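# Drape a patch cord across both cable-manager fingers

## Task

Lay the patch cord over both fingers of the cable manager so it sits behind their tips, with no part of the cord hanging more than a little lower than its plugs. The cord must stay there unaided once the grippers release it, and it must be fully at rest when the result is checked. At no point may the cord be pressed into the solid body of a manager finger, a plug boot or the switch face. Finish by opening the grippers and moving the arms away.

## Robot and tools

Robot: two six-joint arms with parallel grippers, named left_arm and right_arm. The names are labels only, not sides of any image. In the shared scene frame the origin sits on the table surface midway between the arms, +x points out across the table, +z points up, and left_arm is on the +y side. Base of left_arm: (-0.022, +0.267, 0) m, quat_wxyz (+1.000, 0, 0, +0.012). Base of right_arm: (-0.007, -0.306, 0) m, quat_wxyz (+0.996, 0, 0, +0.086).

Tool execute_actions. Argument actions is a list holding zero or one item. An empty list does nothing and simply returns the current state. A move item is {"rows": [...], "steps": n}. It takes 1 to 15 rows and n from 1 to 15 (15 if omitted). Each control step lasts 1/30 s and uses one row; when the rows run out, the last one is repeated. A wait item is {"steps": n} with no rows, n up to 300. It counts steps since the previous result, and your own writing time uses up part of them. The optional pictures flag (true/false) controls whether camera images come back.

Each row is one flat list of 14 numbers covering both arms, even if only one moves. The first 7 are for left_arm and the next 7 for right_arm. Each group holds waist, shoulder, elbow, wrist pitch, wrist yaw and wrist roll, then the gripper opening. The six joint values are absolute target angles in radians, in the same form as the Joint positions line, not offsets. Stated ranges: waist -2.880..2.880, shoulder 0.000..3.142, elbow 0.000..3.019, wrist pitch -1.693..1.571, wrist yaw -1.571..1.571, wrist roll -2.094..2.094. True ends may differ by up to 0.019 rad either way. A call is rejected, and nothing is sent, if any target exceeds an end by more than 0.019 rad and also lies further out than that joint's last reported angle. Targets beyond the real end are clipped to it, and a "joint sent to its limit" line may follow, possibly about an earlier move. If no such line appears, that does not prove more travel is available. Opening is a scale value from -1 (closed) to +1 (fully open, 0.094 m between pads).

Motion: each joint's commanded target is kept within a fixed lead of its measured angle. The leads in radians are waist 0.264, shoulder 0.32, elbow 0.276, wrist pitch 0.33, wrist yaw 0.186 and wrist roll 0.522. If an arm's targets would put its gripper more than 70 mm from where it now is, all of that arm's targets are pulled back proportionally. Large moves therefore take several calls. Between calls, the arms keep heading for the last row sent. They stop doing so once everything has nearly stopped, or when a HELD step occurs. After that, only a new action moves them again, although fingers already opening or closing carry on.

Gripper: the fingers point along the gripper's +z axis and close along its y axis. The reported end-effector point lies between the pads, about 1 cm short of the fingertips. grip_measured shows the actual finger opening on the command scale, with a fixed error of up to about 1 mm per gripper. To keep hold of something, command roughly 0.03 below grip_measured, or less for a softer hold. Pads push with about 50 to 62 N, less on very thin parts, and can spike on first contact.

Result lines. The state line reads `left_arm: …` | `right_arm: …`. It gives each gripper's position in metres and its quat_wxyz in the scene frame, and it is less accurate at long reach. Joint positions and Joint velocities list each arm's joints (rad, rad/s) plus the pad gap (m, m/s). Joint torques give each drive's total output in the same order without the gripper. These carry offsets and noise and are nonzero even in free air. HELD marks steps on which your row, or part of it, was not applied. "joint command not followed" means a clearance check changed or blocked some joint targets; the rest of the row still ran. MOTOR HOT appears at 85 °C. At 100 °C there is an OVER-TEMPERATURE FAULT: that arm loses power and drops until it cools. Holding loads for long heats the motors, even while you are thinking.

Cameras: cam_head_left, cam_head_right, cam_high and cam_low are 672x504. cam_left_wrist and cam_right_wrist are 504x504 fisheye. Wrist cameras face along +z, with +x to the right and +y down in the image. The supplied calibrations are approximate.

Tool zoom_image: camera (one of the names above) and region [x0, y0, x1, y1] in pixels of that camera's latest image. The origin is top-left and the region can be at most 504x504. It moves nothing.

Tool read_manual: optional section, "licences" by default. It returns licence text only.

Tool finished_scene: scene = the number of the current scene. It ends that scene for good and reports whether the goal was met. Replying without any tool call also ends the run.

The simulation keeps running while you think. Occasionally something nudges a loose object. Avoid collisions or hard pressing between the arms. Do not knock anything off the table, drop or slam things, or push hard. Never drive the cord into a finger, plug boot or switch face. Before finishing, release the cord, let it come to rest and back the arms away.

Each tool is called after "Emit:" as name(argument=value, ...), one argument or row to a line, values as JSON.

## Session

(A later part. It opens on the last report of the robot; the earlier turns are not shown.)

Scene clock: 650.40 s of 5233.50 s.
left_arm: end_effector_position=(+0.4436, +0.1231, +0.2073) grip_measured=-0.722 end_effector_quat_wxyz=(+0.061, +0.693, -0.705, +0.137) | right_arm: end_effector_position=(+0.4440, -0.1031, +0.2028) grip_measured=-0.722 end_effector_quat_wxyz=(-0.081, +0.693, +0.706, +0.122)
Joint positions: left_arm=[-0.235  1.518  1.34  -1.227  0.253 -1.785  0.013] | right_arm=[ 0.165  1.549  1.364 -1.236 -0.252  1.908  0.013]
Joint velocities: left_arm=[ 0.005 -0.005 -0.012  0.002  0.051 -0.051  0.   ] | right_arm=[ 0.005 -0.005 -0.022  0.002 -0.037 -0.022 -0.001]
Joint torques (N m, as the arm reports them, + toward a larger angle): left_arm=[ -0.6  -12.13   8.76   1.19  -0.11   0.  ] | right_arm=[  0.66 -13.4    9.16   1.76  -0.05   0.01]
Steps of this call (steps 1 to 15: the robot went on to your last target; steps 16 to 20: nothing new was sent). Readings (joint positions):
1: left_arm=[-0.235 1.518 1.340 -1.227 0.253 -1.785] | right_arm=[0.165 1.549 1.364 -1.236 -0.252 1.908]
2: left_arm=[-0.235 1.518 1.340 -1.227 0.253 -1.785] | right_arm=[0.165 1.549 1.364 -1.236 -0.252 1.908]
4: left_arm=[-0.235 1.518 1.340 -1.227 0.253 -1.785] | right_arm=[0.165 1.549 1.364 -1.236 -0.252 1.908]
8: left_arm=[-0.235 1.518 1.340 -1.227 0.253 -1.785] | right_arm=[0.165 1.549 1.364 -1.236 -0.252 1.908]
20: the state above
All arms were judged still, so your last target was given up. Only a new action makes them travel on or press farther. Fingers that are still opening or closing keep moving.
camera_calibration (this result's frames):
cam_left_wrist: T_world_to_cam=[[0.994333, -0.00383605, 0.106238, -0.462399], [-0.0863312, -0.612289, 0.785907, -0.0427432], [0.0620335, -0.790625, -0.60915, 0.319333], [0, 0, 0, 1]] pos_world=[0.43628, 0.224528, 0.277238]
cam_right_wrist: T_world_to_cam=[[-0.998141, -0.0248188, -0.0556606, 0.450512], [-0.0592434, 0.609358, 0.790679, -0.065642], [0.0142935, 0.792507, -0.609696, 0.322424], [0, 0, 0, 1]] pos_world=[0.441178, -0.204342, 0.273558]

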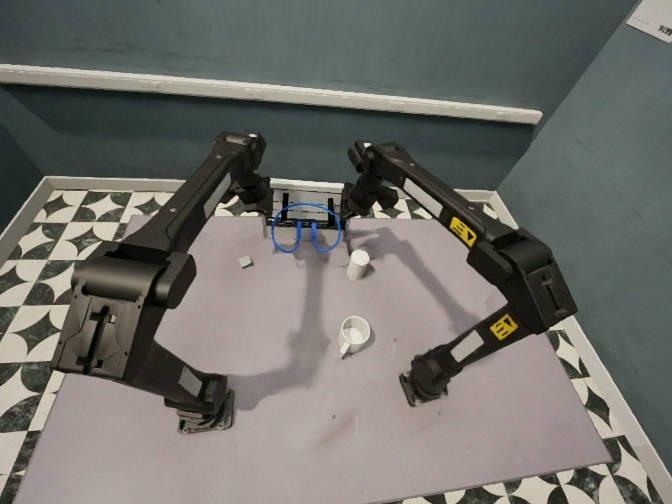

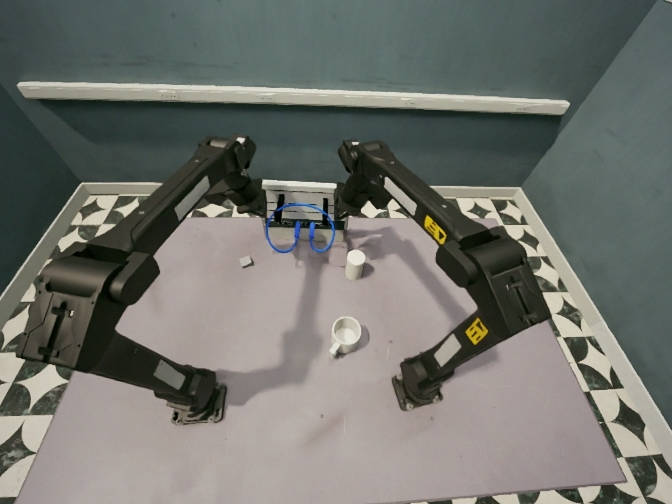

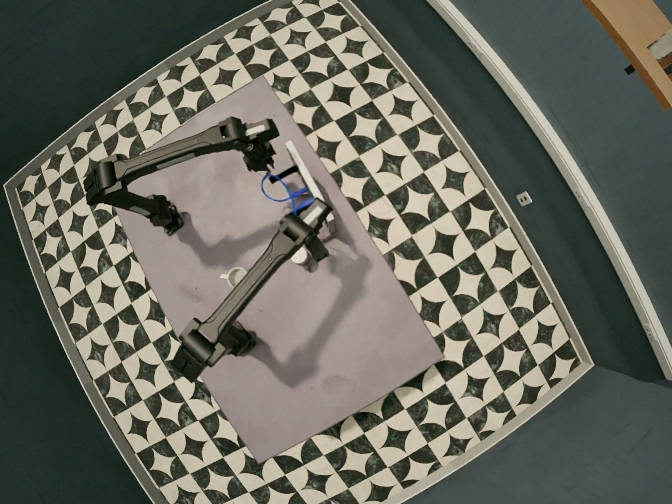

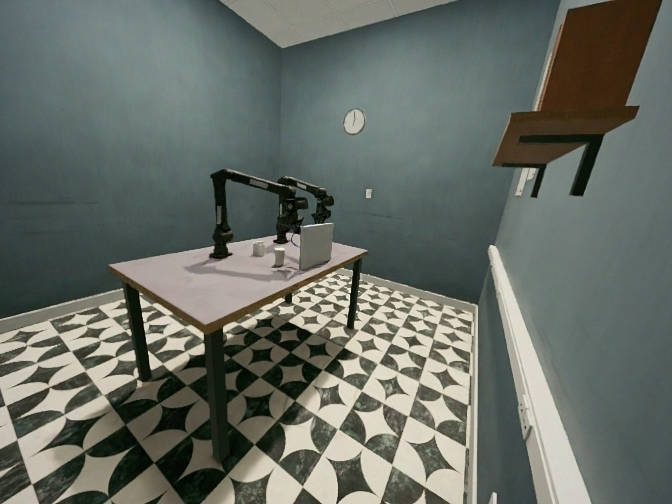

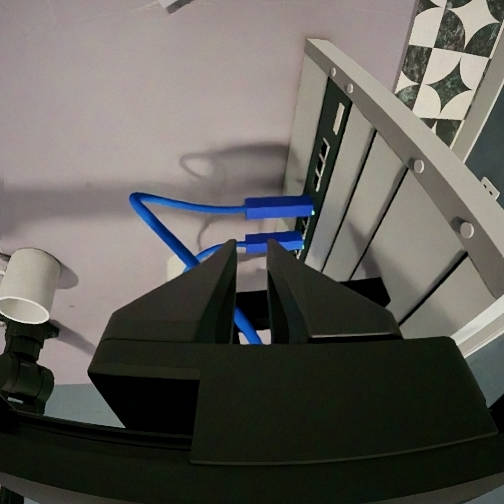

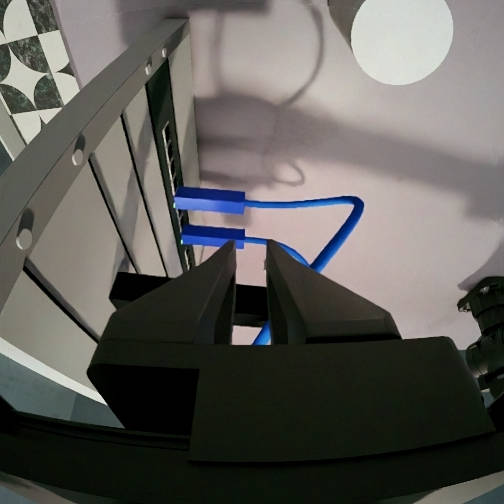

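Emit:
execute_actions(
  actions=[],
)

Scene clock: 674.53 s of 5233.50 s.
left_arm: end_effector_position=(+0.4436, +0.1231, +0.2073) grip_measured=-0.722 end_effector_quat_wxyz=(+0.061, +0.693, -0.705, +0.137) | right_arm: end_effector_position=(+0.4440, -0.1031, +0.2028) grip_measured=-0.722 end_effector_quat_wxyz=(-0.081, +0.693, +0.706, +0.122)
Joint positions: left_arm=[-0.235  1.518  1.34  -1.227  0.253 -1.785  0.013] | right_arm=[ 0.165  1.549  1.364 -1.236 -0.252  1.908  0.013]
Joint velocities: left_arm=[-0.005 -0.005  0.012 -0.012 -0.022 -0.007 -0.   ] | right_arm=[-0.015 -0.005 -0.012 -0.007 -0.007 -0.051 -0.   ]
Joint torques (N m, as the arm reports them, + toward a larger angle): left_arm=[ -0.57 -12.15   8.69   1.25  -0.1   -0.01] | right_arm=[  0.15 -13.67   9.27   1.6   -0.04   0.09]
Steps of this call (steps 1 to 110: nothing new was sent; then 20.47 s passed at rest). Readings (joint positions):
1: left_arm=[-0.235 1.518 1.340 -1.227 0.253 -1.785] | right_arm=[0.165 1.549 1.364 -1.236 -0.252 1.908]
2: left_arm=[-0.235 1.518 1.340 -1.227 0.253 -1.785] | right_arm=[0.165 1.549 1.364 -1.236 -0.252 1.908]
4: left_arm=[-0.235 1.518 1.340 -1.227 0.253 -1.785] | right_arm=[0.165 1.549 1.364 -1.236 -0.252 1.908]
8: left_arm=[-0.235 1.518 1.340 -1.227 0.253 -1.785] | right_arm=[0.165 1.549 1.364 -1.236 -0.252 1.908]
110: the state above
camera_calibration (this result's frames):
cam_left_wrist: T_world_to_cam=[[0.994333, -0.00383605, 0.106238, -0.462399], [-0.0863312, -0.612289, 0.785907, -0.0427432], [0.0620335, -0.790625, -0.60915, 0.319333], [0, 0, 0, 1]] pos_world=[0.43628, 0.224528, 0.277238]
cam_right_wrist: T_world_to_cam=[[-0.998141, -0.0248188, -0.0556606, 0.450512], [-0.0592434, 0.609358, 0.790679, -0.065642], [0.0142935, 0.792507, -0.609696, 0.322424], [0, 0, 0, 1]] pos_world=[0.441178, -0.204342, 0.273558]

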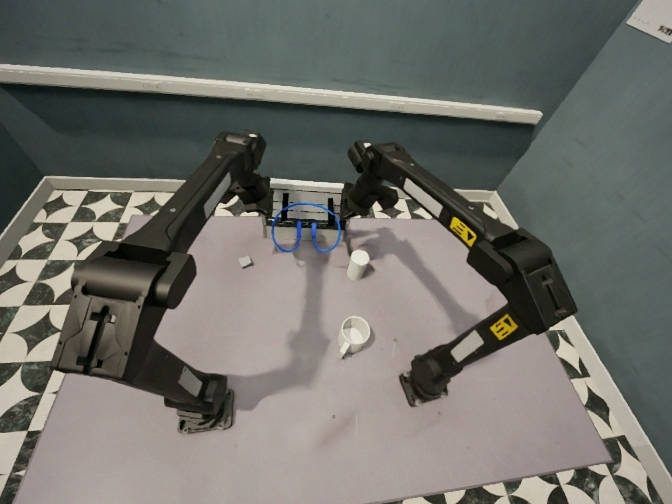

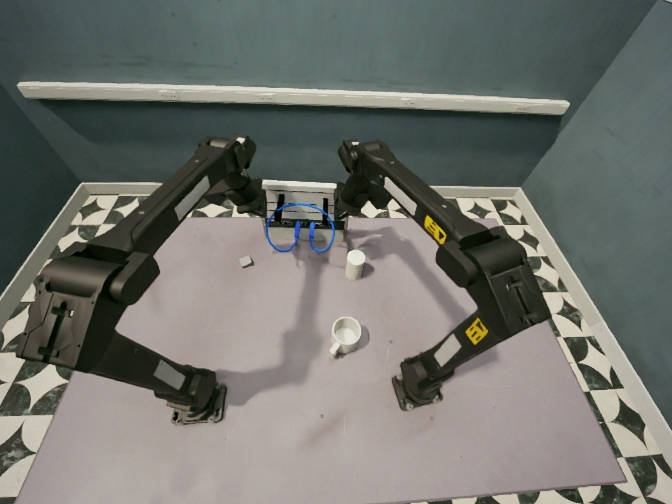

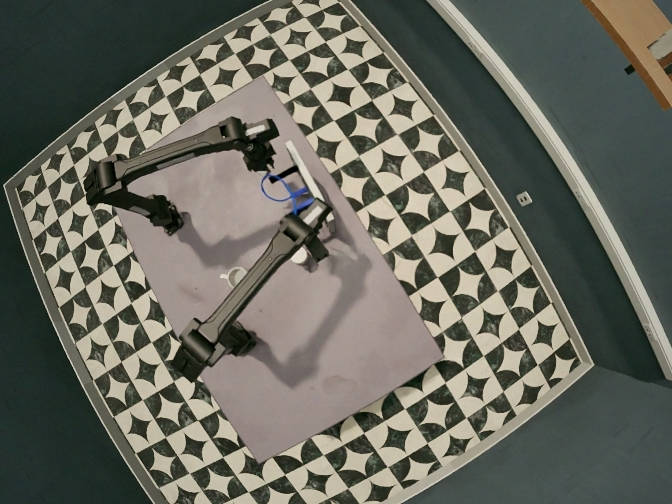

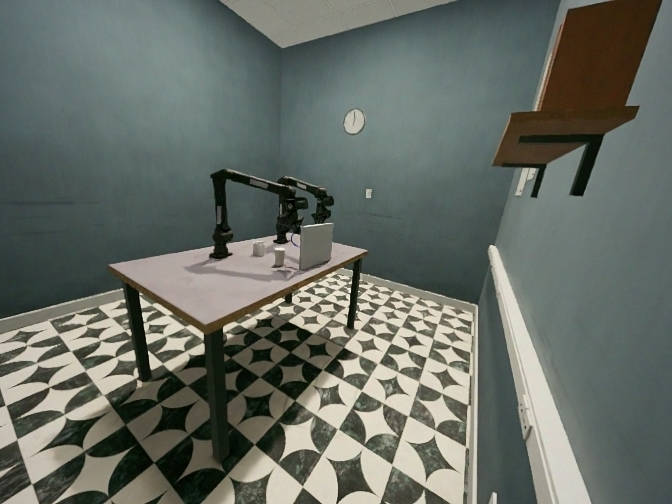

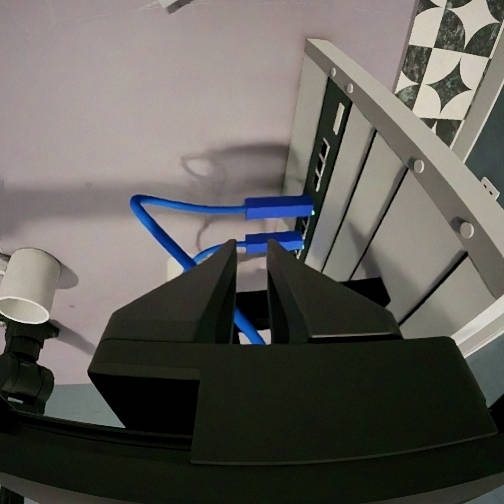

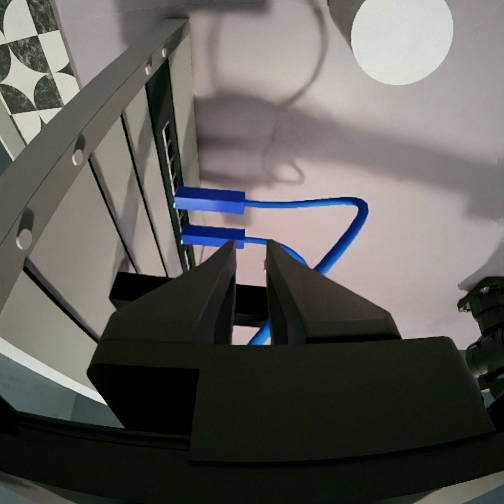

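Emit:
execute_actions(
  actions=[
    {"rows":[[-0.235,1.49,1.36,-1.227,0.253,-1.785,-0.6,0.165,1.52,1.385,-1.236,-0.252,1.908,-0.6],[-0.235,1.47,1.37,-1.227,0.253,-1.785,-0.6,0.165,1.50,1.395,-1.236,-0.252,1.908,-0.6],[-0.235,1.45,1.38,-1.227,0.253,-1.785,-0.6,0.165,1.48,1.40,-1.236,-0.252,1.908,-0.6],[-0.235,1.43,1.38,-1.227,0.253,-1.785,-0.6,0.165,1.46,1.40,-1.236,-0.252,1.908,-0.6],[-0.235,1.41,1.38,-1.227,0.253,-1.785,-0.6,0.165,1.44,1.40,-1.236,-0.252,1.908,-0.6],[-0.235,1.38,1.38,-1.227,0.253,-1.785,-0.6,0.165,1.41,1.40,-1.236,-0.252,1.908,-0.6],[-0.23,1.35,1.38,-1.227,0.253,-1.785,-0.6,0.16,1.38,1.40,-1.236,-0.252,1.908,-0.6],[-0.22,1.32,1.38,-1.227,0.253,-1.785,-0.6,0.15,1.35,1.40,-1.236,-0.252,1.908,-0.6]],"steps":15},
  ],
  pictures=false,
)

Emit:
execute_actions(
  actions=[
    {"rows":[[-0.1,1.2,1.3,-1.227,0.25,-1.785,-0.6,0.03,1.25,1.3,-1.236,-0.25,1.908,-0.6],[0.1,1.0,1.1,-1.227,0.25,-1.785,-0.6,-0.2,1.0,1.1,-1.236,-0.25,1.908,-0.6]],"steps":15},
  ],
  pictures=false,
)

Emit:
execute_actions(
  actions=[
    {"steps":60},
  ],
)

Emit:
zoom_image(
  camera="cam_head_left",
  region=[240, 160, 380, 265],
)

Scene clock: 695.03 s of 5233.50 s.
left_arm: end_effector_position=(+0.4148, +0.1294, +0.3216) grip_measured=-0.602 end_effector_quat_wxyz=(-0.008, +0.669, -0.703, +0.240) | right_arm: end_effector_position=(+0.4193, -0.1167, +0.3066) grip_measured=-0.602 end_effector_quat_wxyz=(-0.030, +0.676, +0.702, +0.221)
Joint positions: left_arm=[-0.235  1.277  1.352 -1.227  0.253 -1.785  0.019] | right_arm=[ 0.155  1.322  1.364 -1.236 -0.252  1.908  0.019]
Joint velocities: left_arm=[ 0.005 -0.054  0.085 -0.007  0.007 -0.051 -0.001] | right_arm=[-0.015 -0.249 -0.002 -0.002 -0.051  0.007 -0.001]
Joint torques (N m, as the arm reports them, + toward a larger angle): left_arm=[ 1.   -5.26 11.6   0.88 -0.01  0.04] | right_arm=[ 0.34 -7.98 13.75  1.18 -0.15  0.03]
Steps of this call (steps 1 to 90: nothing new was sent; then 17.00 s passed at rest; steps 91 to 105: all 15 steps of this action). Readings (joint positions):
91: left_arm=[-0.235 1.517 1.340 -1.227 0.253 -1.785] | right_arm=[0.165 1.549 1.364 -1.236 -0.252 1.908]
92: left_arm=[-0.235 1.514 1.340 -1.227 0.253 -1.785] | right_arm=[0.165 1.547 1.364 -1.236 -0.252 1.908]
94: left_arm=[-0.235 1.497 1.340 -1.227 0.253 -1.785] | right_arm=[0.165 1.538 1.364 -1.236 -0.252 1.908]
98: left_arm=[-0.235 1.413 1.340 -1.227 0.253 -1.785] | right_arm=[0.165 1.473 1.364 -1.236 -0.252 1.908]
105: the state above

Scene clock: 695.53 s of 5233.50 s.
left_arm: end_effector_position=(+0.3354, +0.2745, +0.3176) grip_measured=-0.602 end_effector_quat_wxyz=(-0.072, +0.774, -0.575, +0.254) | right_arm: end_effector_position=(+0.3458, -0.2782, +0.3180) grip_measured=-0.602 end_effector_quat_wxyz=(+0.041, +0.781, +0.566, +0.259)
Joint positions: left_arm=[ 0.115  0.974  1.103 -1.222  0.247 -1.785  0.019] | right_arm=[-0.211  0.969  1.103 -1.231 -0.248  1.908  0.019]
Joint velocities: left_arm=[-0.083  0.103  0.012 -0.002  0.007  0.007  0.   ] | right_arm=[ 0.2    0.054 -0.002 -0.002 -0.081  0.022 -0.001]
Joint torques (N m, as the arm reports them, + toward a larger angle): left_arm=[-1.52 -3.53  9.52  0.94  0.12  0.05] | right_arm=[-0.01 -4.15 10.51  1.34 -0.16  0.  ]
Steps of this call (steps 1 to 15: all 15 steps of this action). Readings (joint positions):
1: left_arm=[-0.226 1.269 1.348 -1.225 0.256 -1.785] | right_arm=[0.146 1.310 1.358 -1.234 -0.255 1.908]
2: left_arm=[-0.207 1.251 1.322 -1.220 0.256 -1.785] | right_arm=[0.126 1.289 1.335 -1.232 -0.256 1.908]
4: left_arm=[-0.136 1.185 1.240 -1.219 0.256 -1.785] | right_arm=[0.054 1.224 1.258 -1.231 -0.256 1.908]
8: left_arm=[0.070 1.039 1.116 -1.220 0.249 -1.785] | right_arm=[-0.159 1.073 1.128 -1.231 -0.249 1.908]
15: the state above

Scene clock: 697.53 s of 5233.50 s.
left_arm: end_effector_position=(+0.3394, +0.2739, +0.3102) grip_measured=-0.602 end_effector_quat_wxyz=(-0.064, +0.776, -0.577, +0.246) | right_arm: end_effector_position=(+0.3501, -0.2749, +0.3096) grip_measured=-0.602 end_effector_quat_wxyz=(+0.033, +0.782, +0.570, +0.249)
Joint positions: left_arm=[ 0.112  0.996  1.103 -1.222  0.247 -1.785  0.019] | right_arm=[-0.202  0.994  1.103 -1.231 -0.249  1.908  0.019]
Joint velocities: left_arm=[-0.015 -0.005 -0.012  0.007  0.051 -0.022  0.   ] | right_arm=[ 0.005 -0.005  0.002 -0.007 -0.007  0.007  0.   ]
Joint torques (N m, as the arm reports them, + toward a larger angle): left_arm=[-1.25 -4.76  9.37  0.89  0.09  0.07] | right_arm=[ 0.83 -5.57 10.36  1.39 -0.18  0.04]
Steps of this call (steps 1 to 30: the robot went on to your last target; steps 31 to 60: nothing new was sent). Readings (joint positions):
1: left_arm=[0.113 0.979 1.103 -1.222 0.247 -1.785] | right_arm=[-0.206 0.971 1.103 -1.231 -0.248 1.908]
2: left_arm=[0.112 0.984 1.103 -1.222 0.247 -1.785] | right_arm=[-0.203 0.976 1.103 -1.231 -0.249 1.908]
4: left_arm=[0.112 0.992 1.103 -1.222 0.247 -1.785] | right_arm=[-0.202 0.984 1.103 -1.231 -0.249 1.908]
8: left_arm=[0.112 0.996 1.103 -1.222 0.247 -1.785] | right_arm=[-0.202 0.994 1.103 -1.231 -0.249 1.908]
60: the state above
All arms were judged still, so your last target was given up. Only a new action makes them travel on or press farther. Fingers that are still opening or closing keep moving.
camera_calibration (this result's frames):
cam_left_wrist: T_world_to_cam=[[0.865122, 0.325257, 0.381799, -0.500864], [-0.0955699, -0.640376, 0.762093, -0.0220082], [0.492371, -0.695792, -0.522918, 0.308863], [0, 0, 0, 1]] pos_world=[0.27913, 0.363721, 0.369512]
cam_right_wrist: T_world_to_cam=[[-0.882125, 0.333477, -0.33264, 0.502133], [-0.0739058, 0.599475, 0.796974, -0.0505137], [0.465181, 0.727615, -0.504166, 0.316659], [0, 0, 0, 1]] pos_world=[0.291907, -0.367574, 0.366936]

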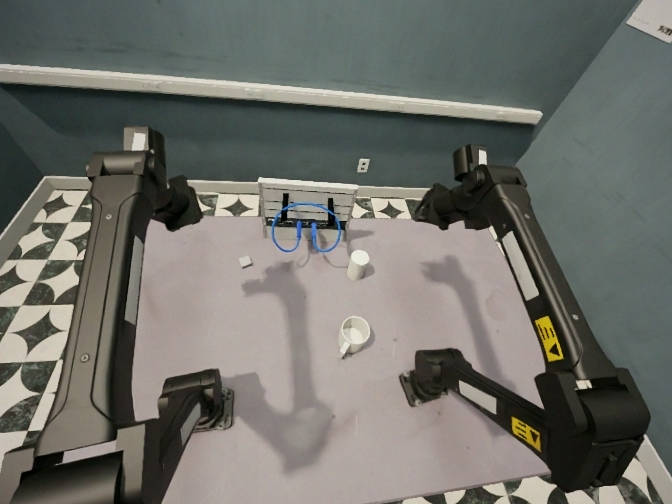

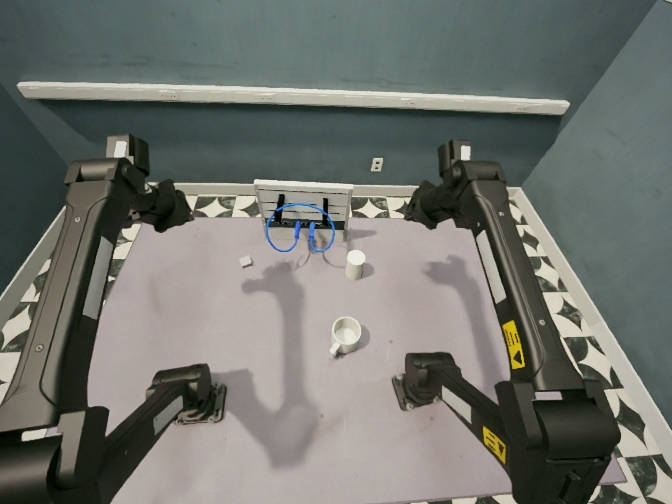

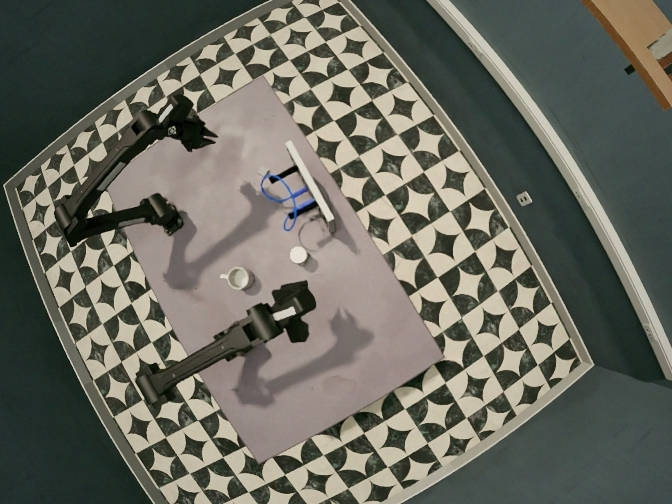

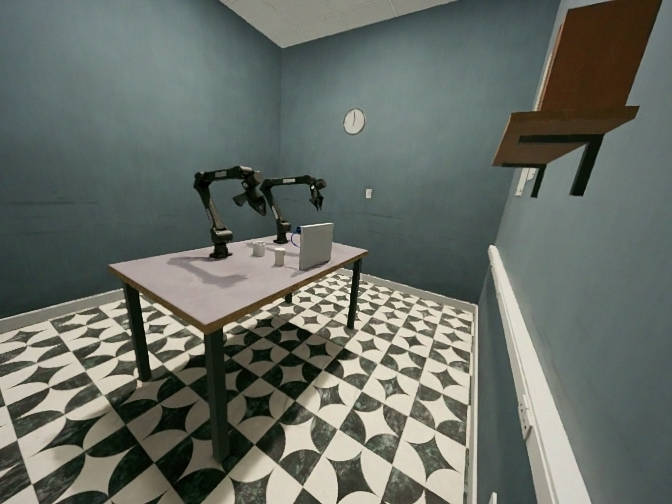

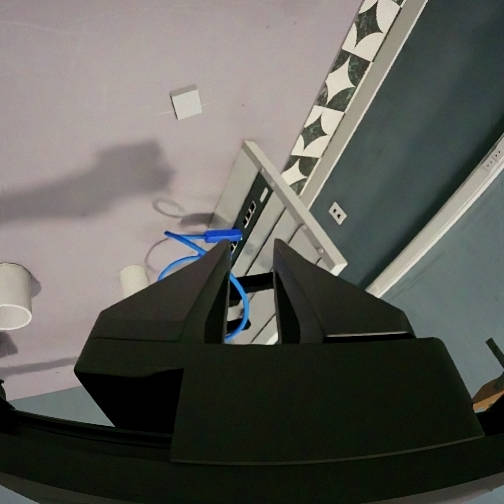

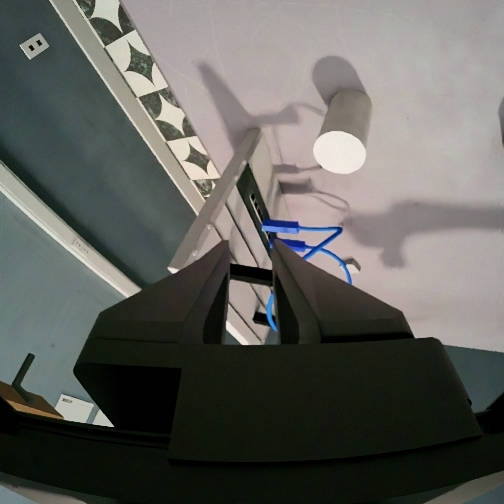

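Region (240, 160, 380, 265) of cam_head_left's 672x504 image, scaled by 3.600, with more detail than that image has; it fills the top 378 rows of this view, and the rest is white.

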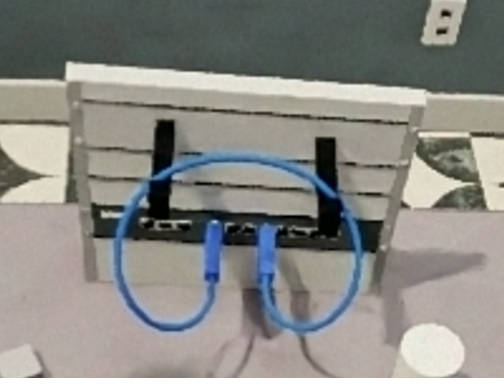

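Emit:
finished_scene(
  scene=1,
)

The scene is finished: the task was done.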